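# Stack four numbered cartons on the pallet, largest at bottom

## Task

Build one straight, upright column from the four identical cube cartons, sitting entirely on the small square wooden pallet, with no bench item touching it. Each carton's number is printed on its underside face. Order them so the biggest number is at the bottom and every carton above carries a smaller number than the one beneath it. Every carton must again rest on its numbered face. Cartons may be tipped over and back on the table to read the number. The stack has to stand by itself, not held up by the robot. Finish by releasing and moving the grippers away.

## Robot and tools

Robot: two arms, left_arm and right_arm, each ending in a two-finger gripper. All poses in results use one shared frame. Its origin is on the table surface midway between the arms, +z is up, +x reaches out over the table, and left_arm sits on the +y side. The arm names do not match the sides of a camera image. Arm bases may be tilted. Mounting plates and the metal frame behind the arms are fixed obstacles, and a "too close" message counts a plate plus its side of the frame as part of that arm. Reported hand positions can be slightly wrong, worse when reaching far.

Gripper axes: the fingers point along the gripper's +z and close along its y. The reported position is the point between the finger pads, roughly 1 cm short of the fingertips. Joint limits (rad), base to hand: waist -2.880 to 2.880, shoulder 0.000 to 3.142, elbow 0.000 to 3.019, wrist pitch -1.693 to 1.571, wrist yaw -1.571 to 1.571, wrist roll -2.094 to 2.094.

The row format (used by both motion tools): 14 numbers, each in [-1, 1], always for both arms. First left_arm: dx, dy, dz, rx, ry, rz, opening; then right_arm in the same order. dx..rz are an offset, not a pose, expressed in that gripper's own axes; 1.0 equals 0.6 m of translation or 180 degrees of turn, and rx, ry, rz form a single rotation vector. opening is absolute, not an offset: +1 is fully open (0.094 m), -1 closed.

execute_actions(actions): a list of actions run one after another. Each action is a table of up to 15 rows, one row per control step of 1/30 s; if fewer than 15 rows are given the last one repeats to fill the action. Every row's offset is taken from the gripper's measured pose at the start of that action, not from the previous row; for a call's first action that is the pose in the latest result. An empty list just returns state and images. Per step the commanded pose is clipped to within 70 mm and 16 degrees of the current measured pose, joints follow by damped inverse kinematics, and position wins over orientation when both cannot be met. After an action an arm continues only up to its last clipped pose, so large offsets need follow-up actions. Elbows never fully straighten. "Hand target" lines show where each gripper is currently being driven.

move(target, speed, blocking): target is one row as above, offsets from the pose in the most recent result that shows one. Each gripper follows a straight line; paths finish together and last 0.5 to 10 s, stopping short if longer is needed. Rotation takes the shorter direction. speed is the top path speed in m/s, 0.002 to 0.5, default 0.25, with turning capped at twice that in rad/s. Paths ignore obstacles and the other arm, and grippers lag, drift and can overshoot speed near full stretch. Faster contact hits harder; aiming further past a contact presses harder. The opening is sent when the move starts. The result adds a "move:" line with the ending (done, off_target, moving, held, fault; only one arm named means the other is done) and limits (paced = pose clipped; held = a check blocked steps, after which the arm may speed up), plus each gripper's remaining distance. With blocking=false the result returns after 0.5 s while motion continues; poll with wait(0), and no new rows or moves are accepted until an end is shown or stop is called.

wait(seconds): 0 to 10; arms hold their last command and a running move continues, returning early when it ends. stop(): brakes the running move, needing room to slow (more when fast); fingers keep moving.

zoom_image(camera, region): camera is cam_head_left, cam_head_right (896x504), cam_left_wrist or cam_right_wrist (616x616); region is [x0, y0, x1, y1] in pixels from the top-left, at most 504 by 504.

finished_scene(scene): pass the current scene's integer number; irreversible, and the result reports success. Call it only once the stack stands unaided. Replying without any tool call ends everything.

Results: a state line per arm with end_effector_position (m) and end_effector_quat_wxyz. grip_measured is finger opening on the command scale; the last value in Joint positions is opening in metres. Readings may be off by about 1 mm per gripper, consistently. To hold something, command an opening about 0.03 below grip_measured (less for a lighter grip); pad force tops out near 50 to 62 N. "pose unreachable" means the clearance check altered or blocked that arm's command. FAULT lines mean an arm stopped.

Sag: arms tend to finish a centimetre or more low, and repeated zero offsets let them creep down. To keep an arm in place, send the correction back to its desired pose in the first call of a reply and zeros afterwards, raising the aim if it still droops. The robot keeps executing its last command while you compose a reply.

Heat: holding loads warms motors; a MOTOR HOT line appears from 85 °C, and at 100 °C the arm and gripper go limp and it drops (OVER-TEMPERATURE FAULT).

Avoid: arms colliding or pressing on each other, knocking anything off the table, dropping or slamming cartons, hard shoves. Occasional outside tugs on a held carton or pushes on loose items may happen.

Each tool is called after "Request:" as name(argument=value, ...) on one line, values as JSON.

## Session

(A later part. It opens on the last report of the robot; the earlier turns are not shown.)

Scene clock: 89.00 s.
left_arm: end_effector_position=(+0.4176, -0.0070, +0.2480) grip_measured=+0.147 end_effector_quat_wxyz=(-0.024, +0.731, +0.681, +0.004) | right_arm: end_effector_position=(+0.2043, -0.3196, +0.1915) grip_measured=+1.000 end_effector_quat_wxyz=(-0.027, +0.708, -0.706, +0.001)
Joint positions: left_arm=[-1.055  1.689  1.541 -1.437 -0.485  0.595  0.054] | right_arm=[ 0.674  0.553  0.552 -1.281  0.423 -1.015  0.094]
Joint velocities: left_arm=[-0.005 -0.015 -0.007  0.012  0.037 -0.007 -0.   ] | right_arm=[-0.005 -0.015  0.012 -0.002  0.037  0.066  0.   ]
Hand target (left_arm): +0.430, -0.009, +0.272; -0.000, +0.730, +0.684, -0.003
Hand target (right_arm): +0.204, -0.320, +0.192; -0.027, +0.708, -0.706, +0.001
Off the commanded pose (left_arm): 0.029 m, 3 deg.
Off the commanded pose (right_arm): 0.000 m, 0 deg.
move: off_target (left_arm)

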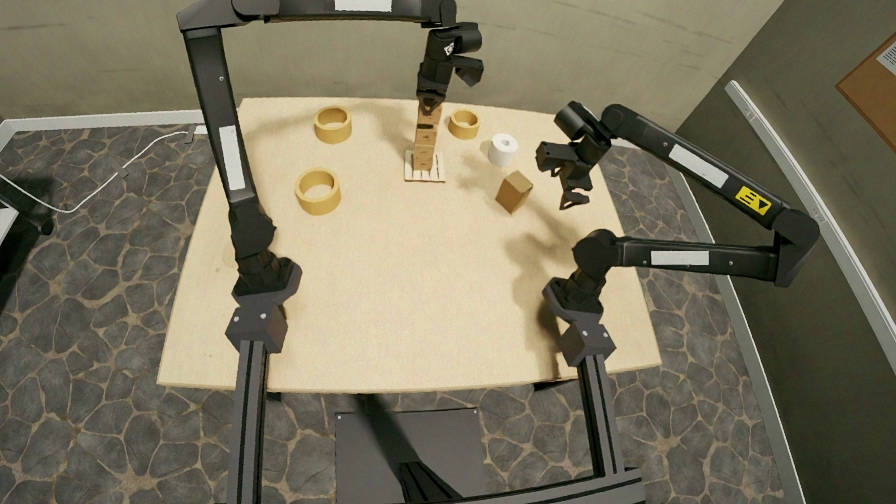

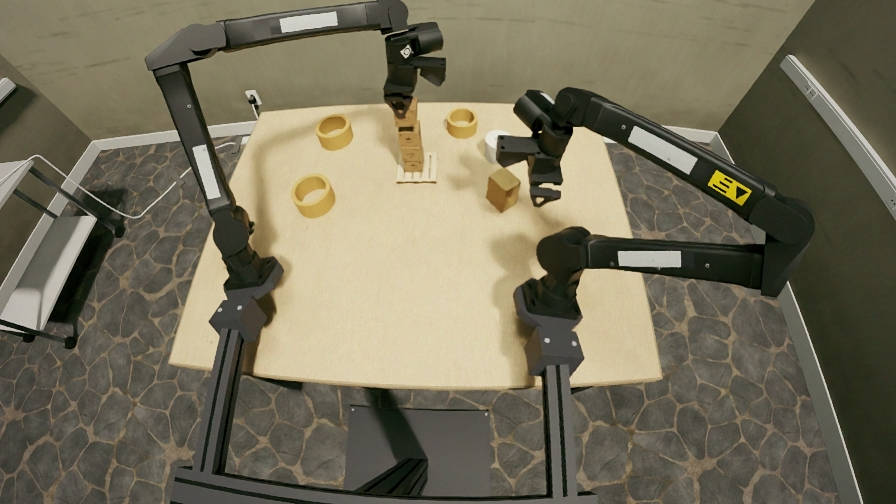

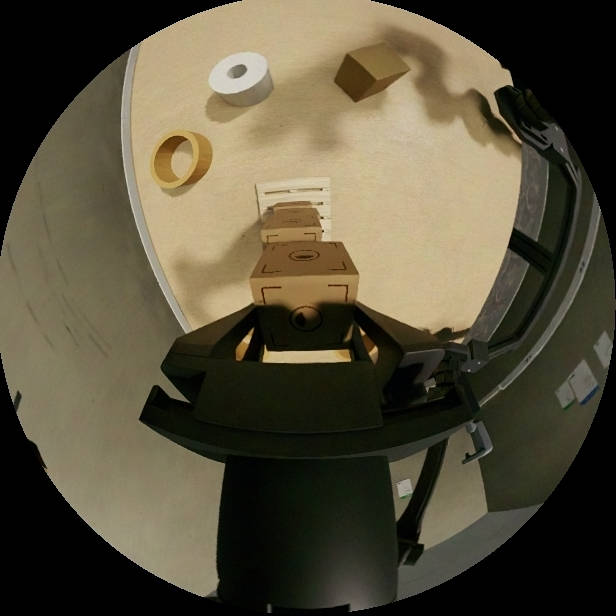

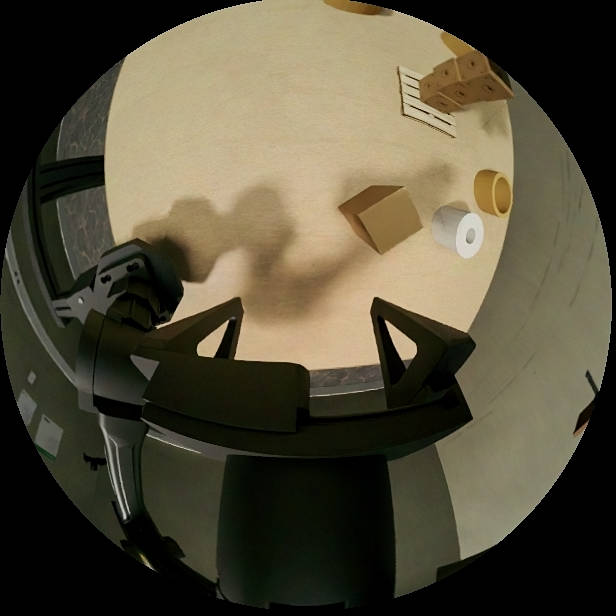

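Request:
move(target=[-0.004,0.025,0.037,-0.009,-0.012,0,0.08,0,0,0,0,0,0,1], speed=0.05)

Request:
zoom_image(camera="cam_head_left", region=[370,80,480,190])

Scene clock: 90.07 s.
left_arm: end_effector_position=(+0.4273, -0.0082, +0.2244) grip_measured=+0.147 end_effector_quat_wxyz=(-0.007, +0.731, +0.683, +0.001) | right_arm: end_effector_position=(+0.2043, -0.3196, +0.1915) grip_measured=+1.000 end_effector_quat_wxyz=(-0.027, +0.708, -0.706, +0.001)
Joint positions: left_arm=[-1.021  1.689  1.495 -1.334 -0.485  0.649  0.054] | right_arm=[ 0.674  0.553  0.552 -1.281  0.423 -1.015  0.094]
Joint velocities: left_arm=[ 0.015 -0.005 -0.012 -0.007  0.037  0.022 -0.001] | right_arm=[ 0.005 -0.015 -0.037  0.007 -0.007 -0.066  0.   ]
Hand target (left_arm): +0.432, -0.010, +0.225; -0.001, +0.732, +0.682, +0.000
Hand target (right_arm): +0.204, -0.320, +0.192; -0.027, +0.708, -0.706, +0.001
Off the commanded pose (left_arm): 0.005 m, 1 deg.
Off the commanded pose (right_arm): 0.000 m, 0 deg.
move: done

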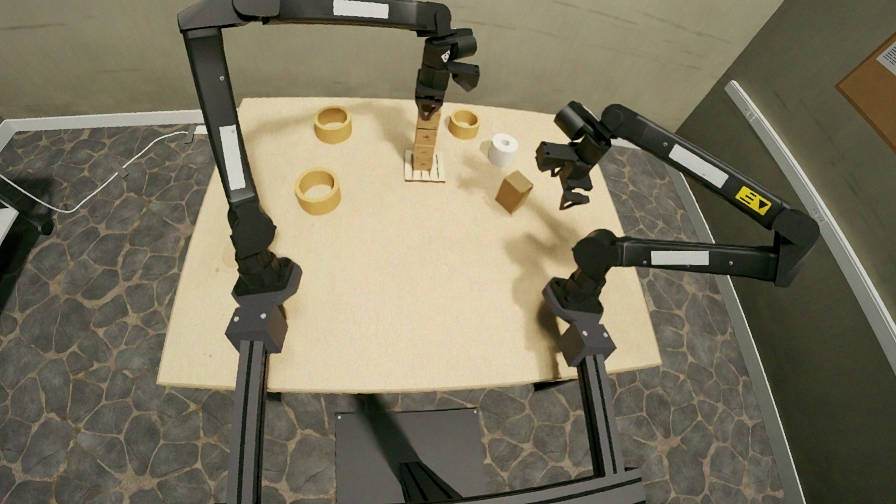

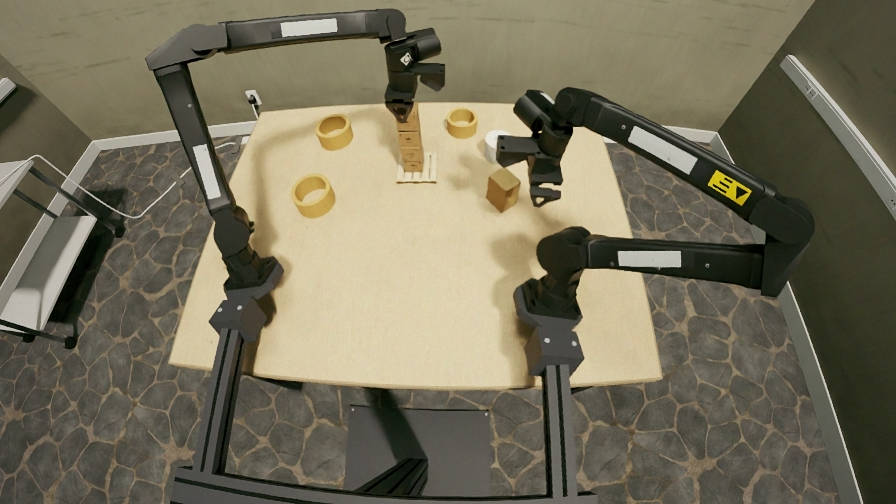

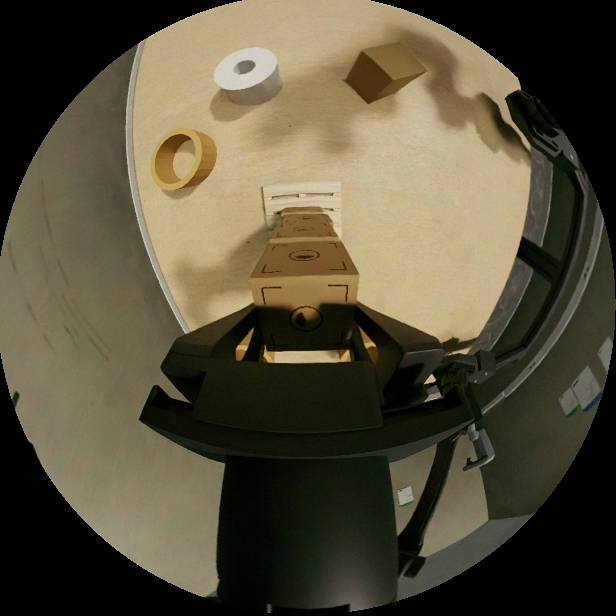

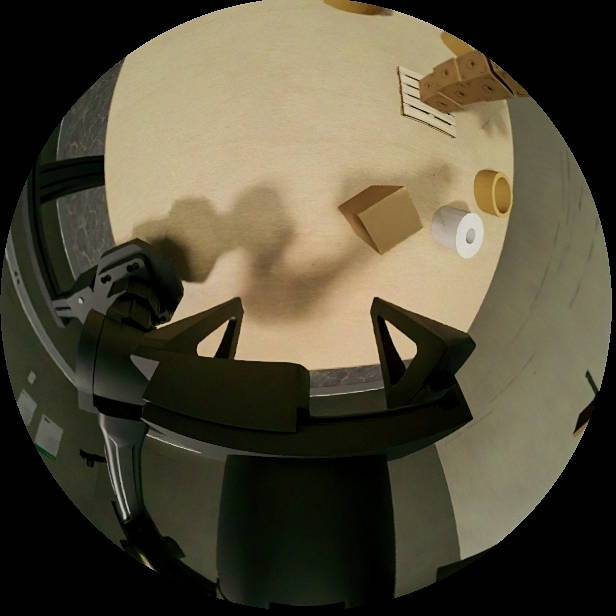

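Region (370, 80, 480, 190) of cam_head_left's 896x504 image, scaled by 4.582, with more detail than that image has.

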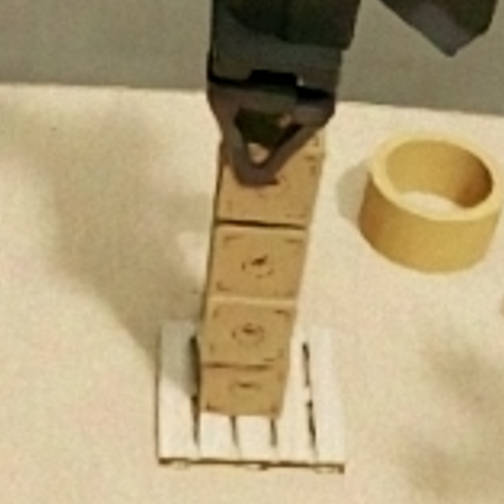

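Request:
move(target=[0,0.008,0.03,0,0,0,0.08,0,0,0,0,0,0,1], speed=0.04)

Request:
zoom_image(camera="cam_head_left", region=[370,80,480,190])

Scene clock: 91.43 s.
left_arm: end_effector_position=(+0.4281, -0.0078, +0.2159) grip_measured=+0.147 end_effector_quat_wxyz=(-0.004, +0.730, +0.683, +0.001) | right_arm: end_effector_position=(+0.2043, -0.3196, +0.1915) grip_measured=+1.000 end_effector_quat_wxyz=(-0.027, +0.708, -0.706, +0.001)
Joint positions: left_arm=[-1.012  1.689  1.476 -1.303 -0.484  0.661  0.054] | right_arm=[ 0.674  0.553  0.552 -1.281  0.423 -1.015  0.094]
Joint velocities: left_arm=[-0.005 -0.005  0.002 -0.007 -0.081  0.066 -0.001] | right_arm=[-0.005  0.005 -0.012 -0.002  0.022  0.037  0.   ]
Hand target (left_arm): +0.432, -0.008, +0.206; -0.007, +0.731, +0.683, +0.001
Hand target (right_arm): +0.204, -0.320, +0.192; -0.027, +0.708, -0.706, +0.001
Off the commanded pose (left_arm): 0.010 m, 0 deg.
Off the commanded pose (right_arm): 0.000 m, 0 deg.
move: done

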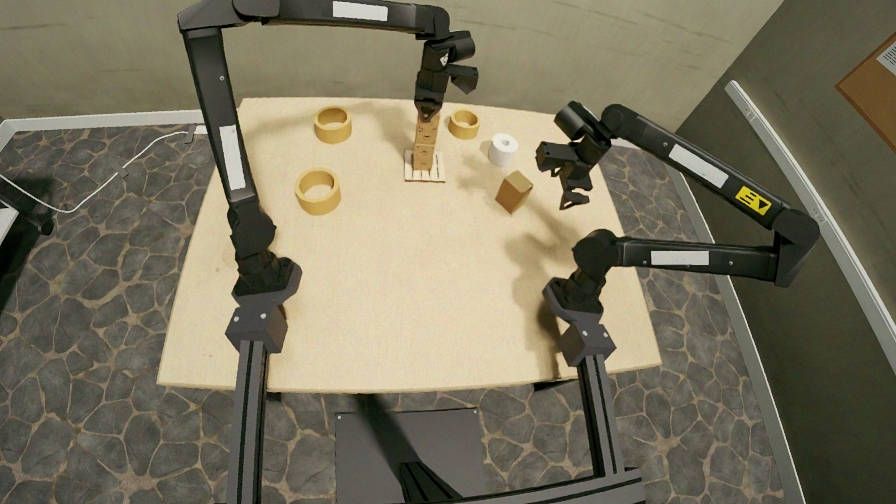

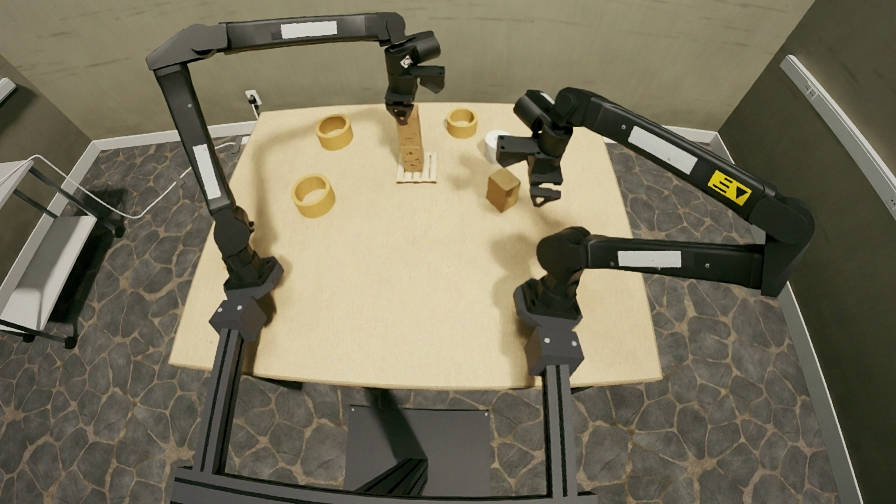

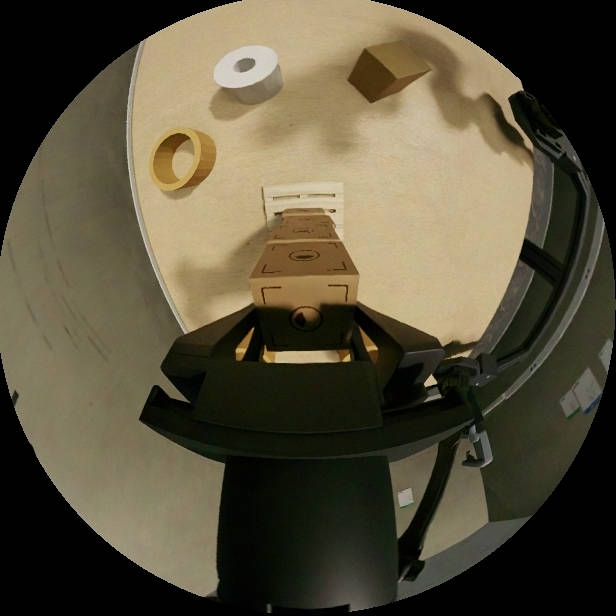

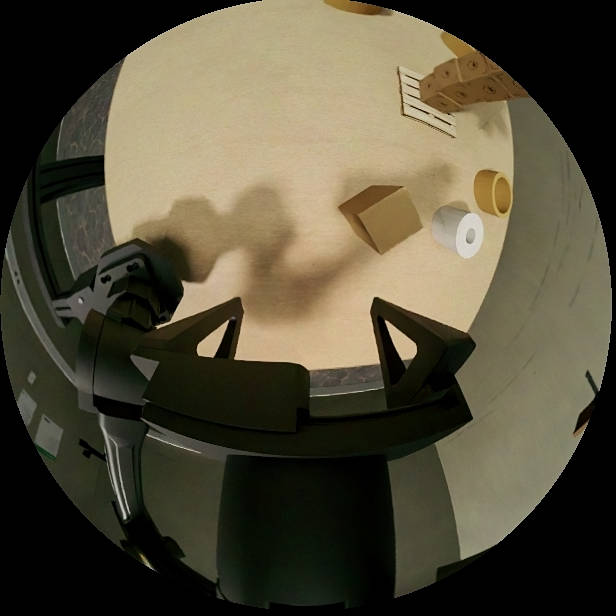

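Region (370, 80, 480, 190) of cam_head_left's 896x504 image, scaled by 4.582, with more detail than that image has.

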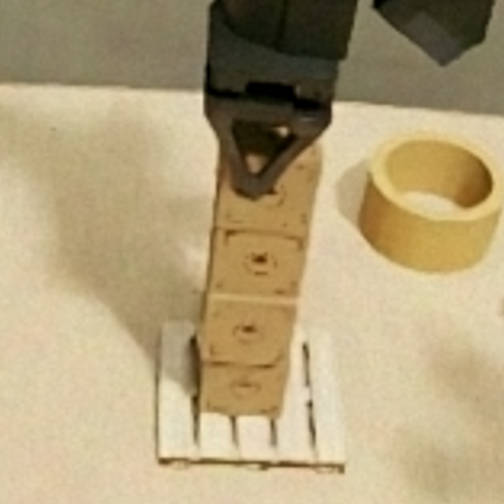

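Release; the fingers can slide out along +Y.

Request:
execute_actions(actions=[[[0,0.004,0,0,0,0,1,0,0,0,0,0,0,1]]])

Request:
move(target=[0.02,0.015,-0.11,0,0,0,1,0,0,0,0,0,0,1], speed=0.15)

Request:
move(target=[0.38,-0.2,-0.02,0,0,0,1,0,0,0,0,0,0,1])

Scene clock: 92.30 s.
left_arm: end_effector_position=(+0.4281, -0.0078, +0.2159) grip_measured=+1.000 end_effector_quat_wxyz=(-0.004, +0.730, +0.683, +0.001) | right_arm: end_effector_position=(+0.2043, -0.3196, +0.1915) grip_measured=+1.000 end_effector_quat_wxyz=(-0.027, +0.708, -0.706, +0.001)
Joint positions: left_arm=[-1.012  1.689  1.476 -1.303 -0.484  0.662  0.094] | right_arm=[ 0.674  0.553  0.552 -1.281  0.423 -1.015  0.094]
Joint velocities: left_arm=[-0.005 -0.005  0.002 -0.007 -0.11   0.081  0.   ] | right_arm=[ 0.015 -0.015 -0.002 -0.007 -0.022  0.022  0.   ]
Hand target (left_arm): +0.430, -0.008, +0.216; -0.004, +0.730, +0.683, +0.001
Hand target (right_arm): +0.204, -0.320, +0.192; -0.027, +0.708, -0.706, +0.001
Off the commanded pose (left_arm): 0.002 m, 0 deg.
Off the commanded pose (right_arm): 0.000 m, 0 deg.

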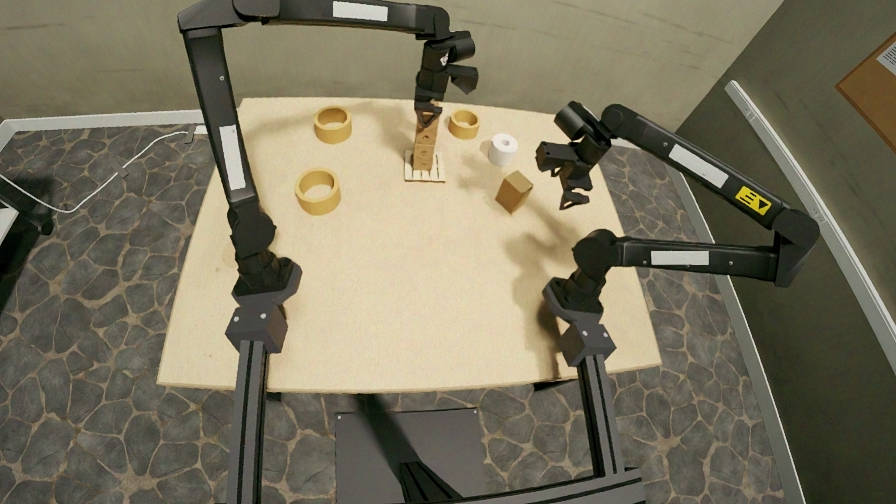

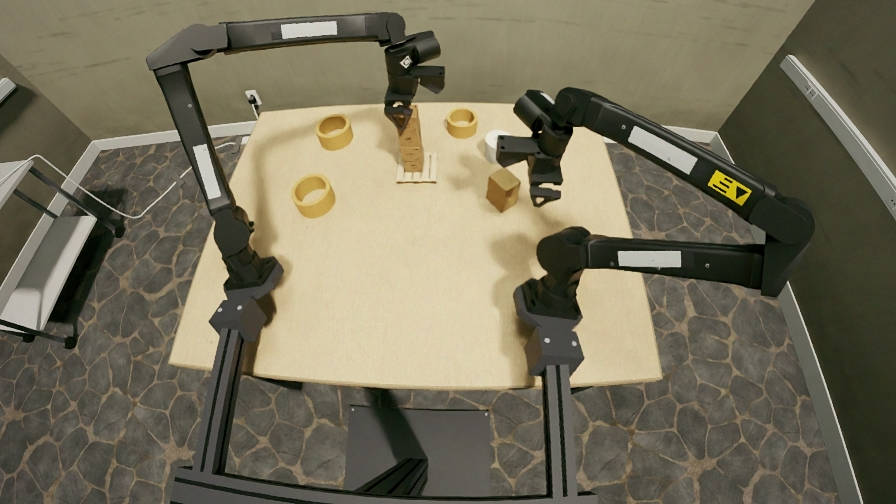

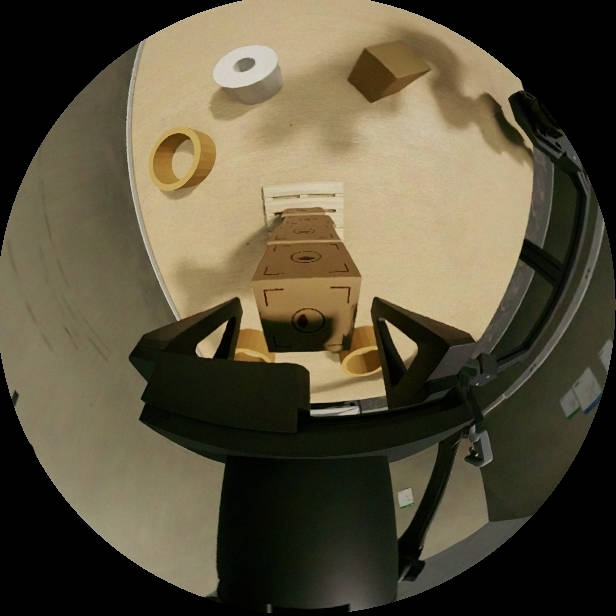

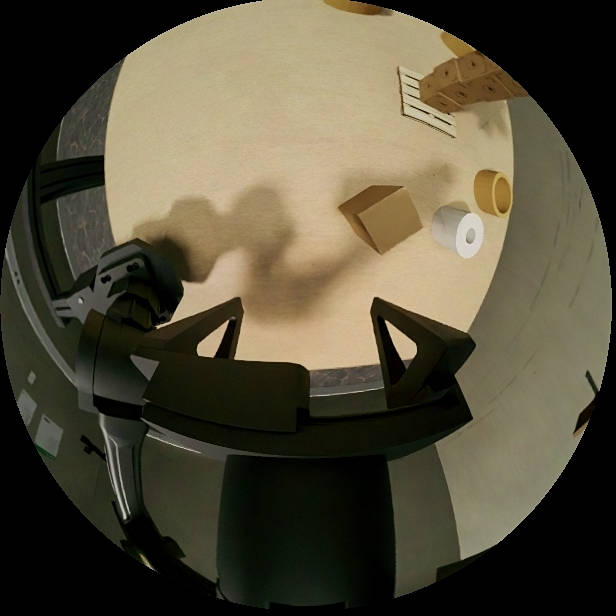

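Scene clock: 93.23 s.
left_arm: end_effector_position=(+0.4299, +0.0073, +0.2627) grip_measured=+1.000 end_effector_quat_wxyz=(-0.023, +0.738, +0.675, +0.004) | right_arm: end_effector_position=(+0.2043, -0.3196, +0.1915) grip_measured=+1.000 end_effector_quat_wxyz=(-0.027, +0.708, -0.706, +0.001)
Joint positions: left_arm=[-1.037  1.661  1.561 -1.472 -0.484  0.635  0.094] | right_arm=[ 0.674  0.553  0.552 -1.281  0.423 -1.015  0.094]
Joint velocities: left_arm=[ 0.005  0.005 -0.002 -0.017 -0.022 -0.051  0.   ] | right_arm=[-0.024 -0.005 -0.012 -0.012  0.037 -0.007  0.   ]
Hand target (left_arm): +0.438, +0.004, +0.282; -0.004, +0.730, +0.683, +0.001
Hand target (right_arm): +0.204, -0.320, +0.192; -0.027, +0.708, -0.706, +0.001
Off the commanded pose (left_arm): 0.021 m, 3 deg.
Off the commanded pose (right_arm): 0.000 m, 0 deg.
move: off_target (left_arm)

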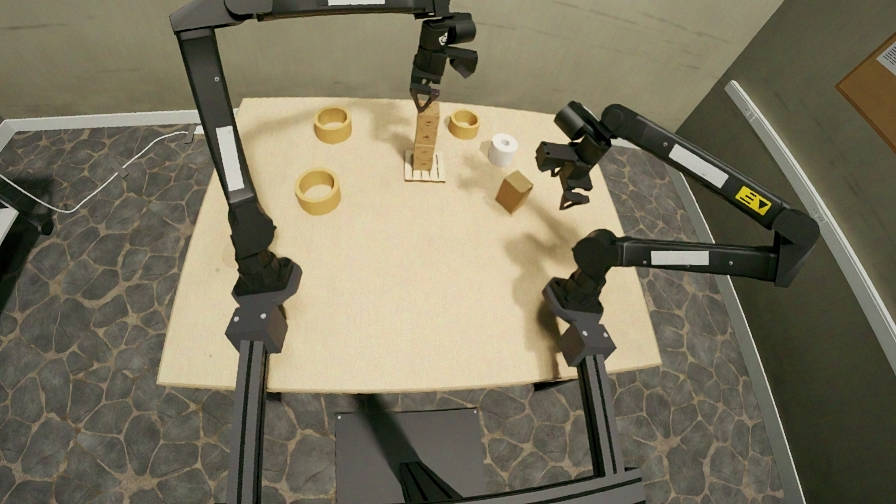

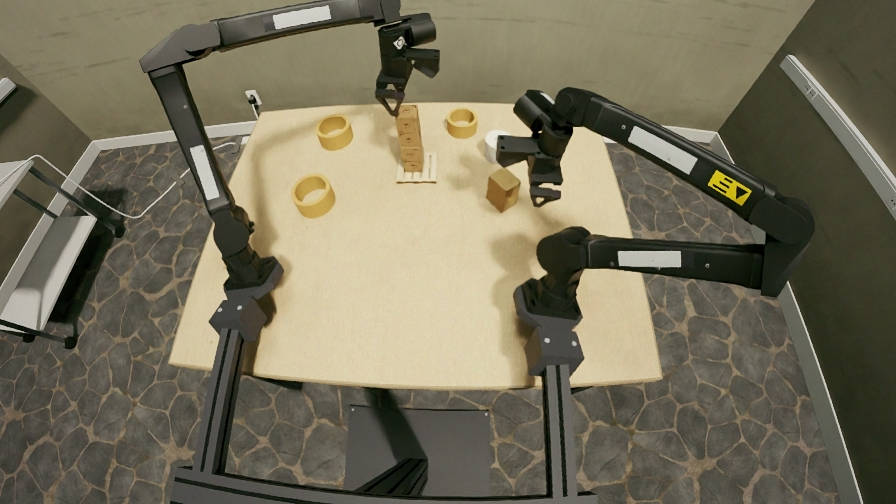

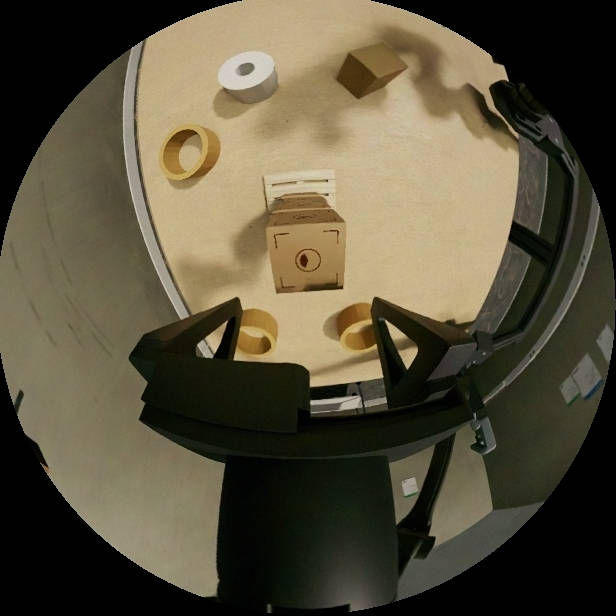

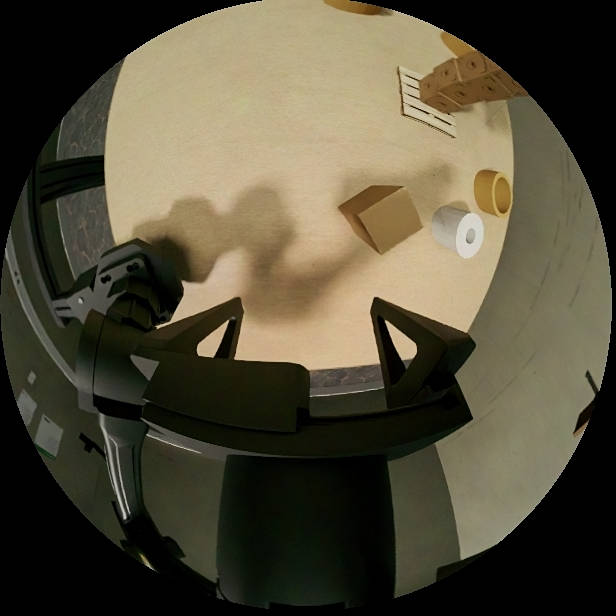

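Scene clock: 94.67 s.
left_arm: end_effector_position=(+0.3303, +0.2439, +0.2859) grip_measured=+1.000 end_effector_quat_wxyz=(-0.017, +0.733, +0.680, +0.004) | right_arm: end_effector_position=(+0.2043, -0.3196, +0.1915) grip_measured=+1.000 end_effector_quat_wxyz=(-0.027, +0.708, -0.706, +0.001)
Joint positions: left_arm=[-0.926  0.964  0.992 -1.529 -0.483  0.752  0.094] | right_arm=[ 0.674  0.553  0.552 -1.281  0.423 -1.015  0.094]
Joint velocities: left_arm=[ 0.005  0.015 -0.007 -0.007 -0.051  0.022  0.   ] | right_arm=[-0.024  0.005 -0.007  0.007  0.022  0.022  0.   ]
Hand target (left_arm): +0.331, +0.244, +0.285; -0.023, +0.738, +0.675, +0.003
Hand target (right_arm): +0.204, -0.320, +0.192; -0.027, +0.708, -0.706, +0.001
Off the commanded pose (left_arm): 0.001 m, 1 deg.
Off the commanded pose (right_arm): 0.000 m, 0 deg.
move: done

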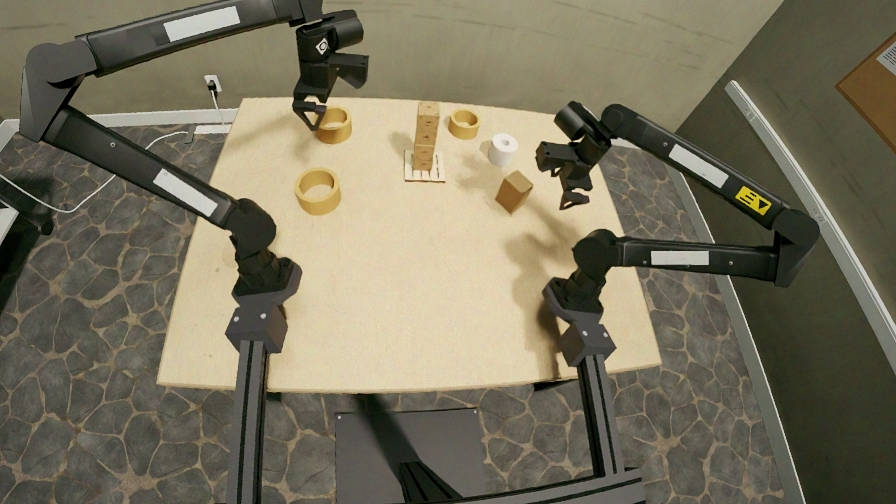

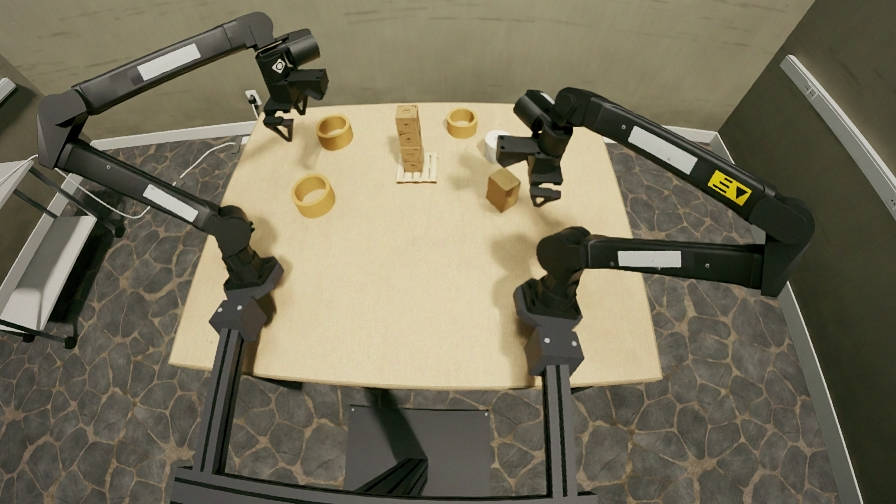

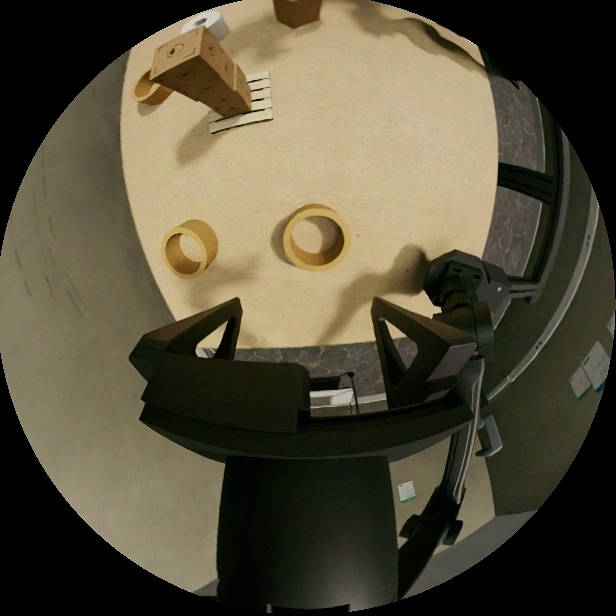

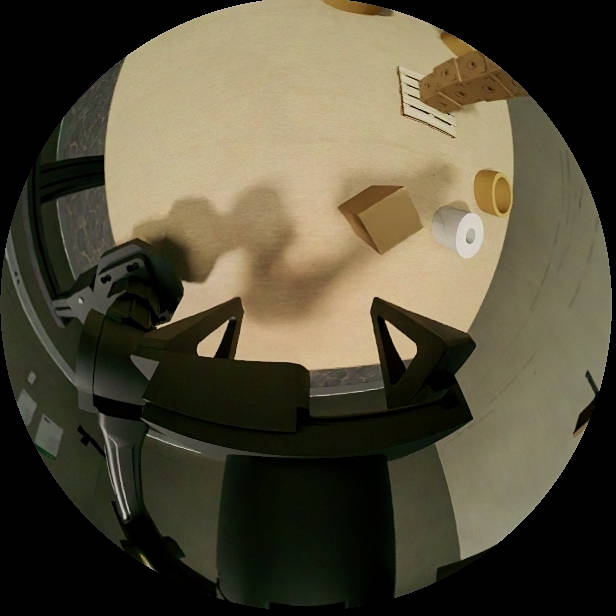

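Request:
finished_scene(scene=1)

The scene is finished: the task was done.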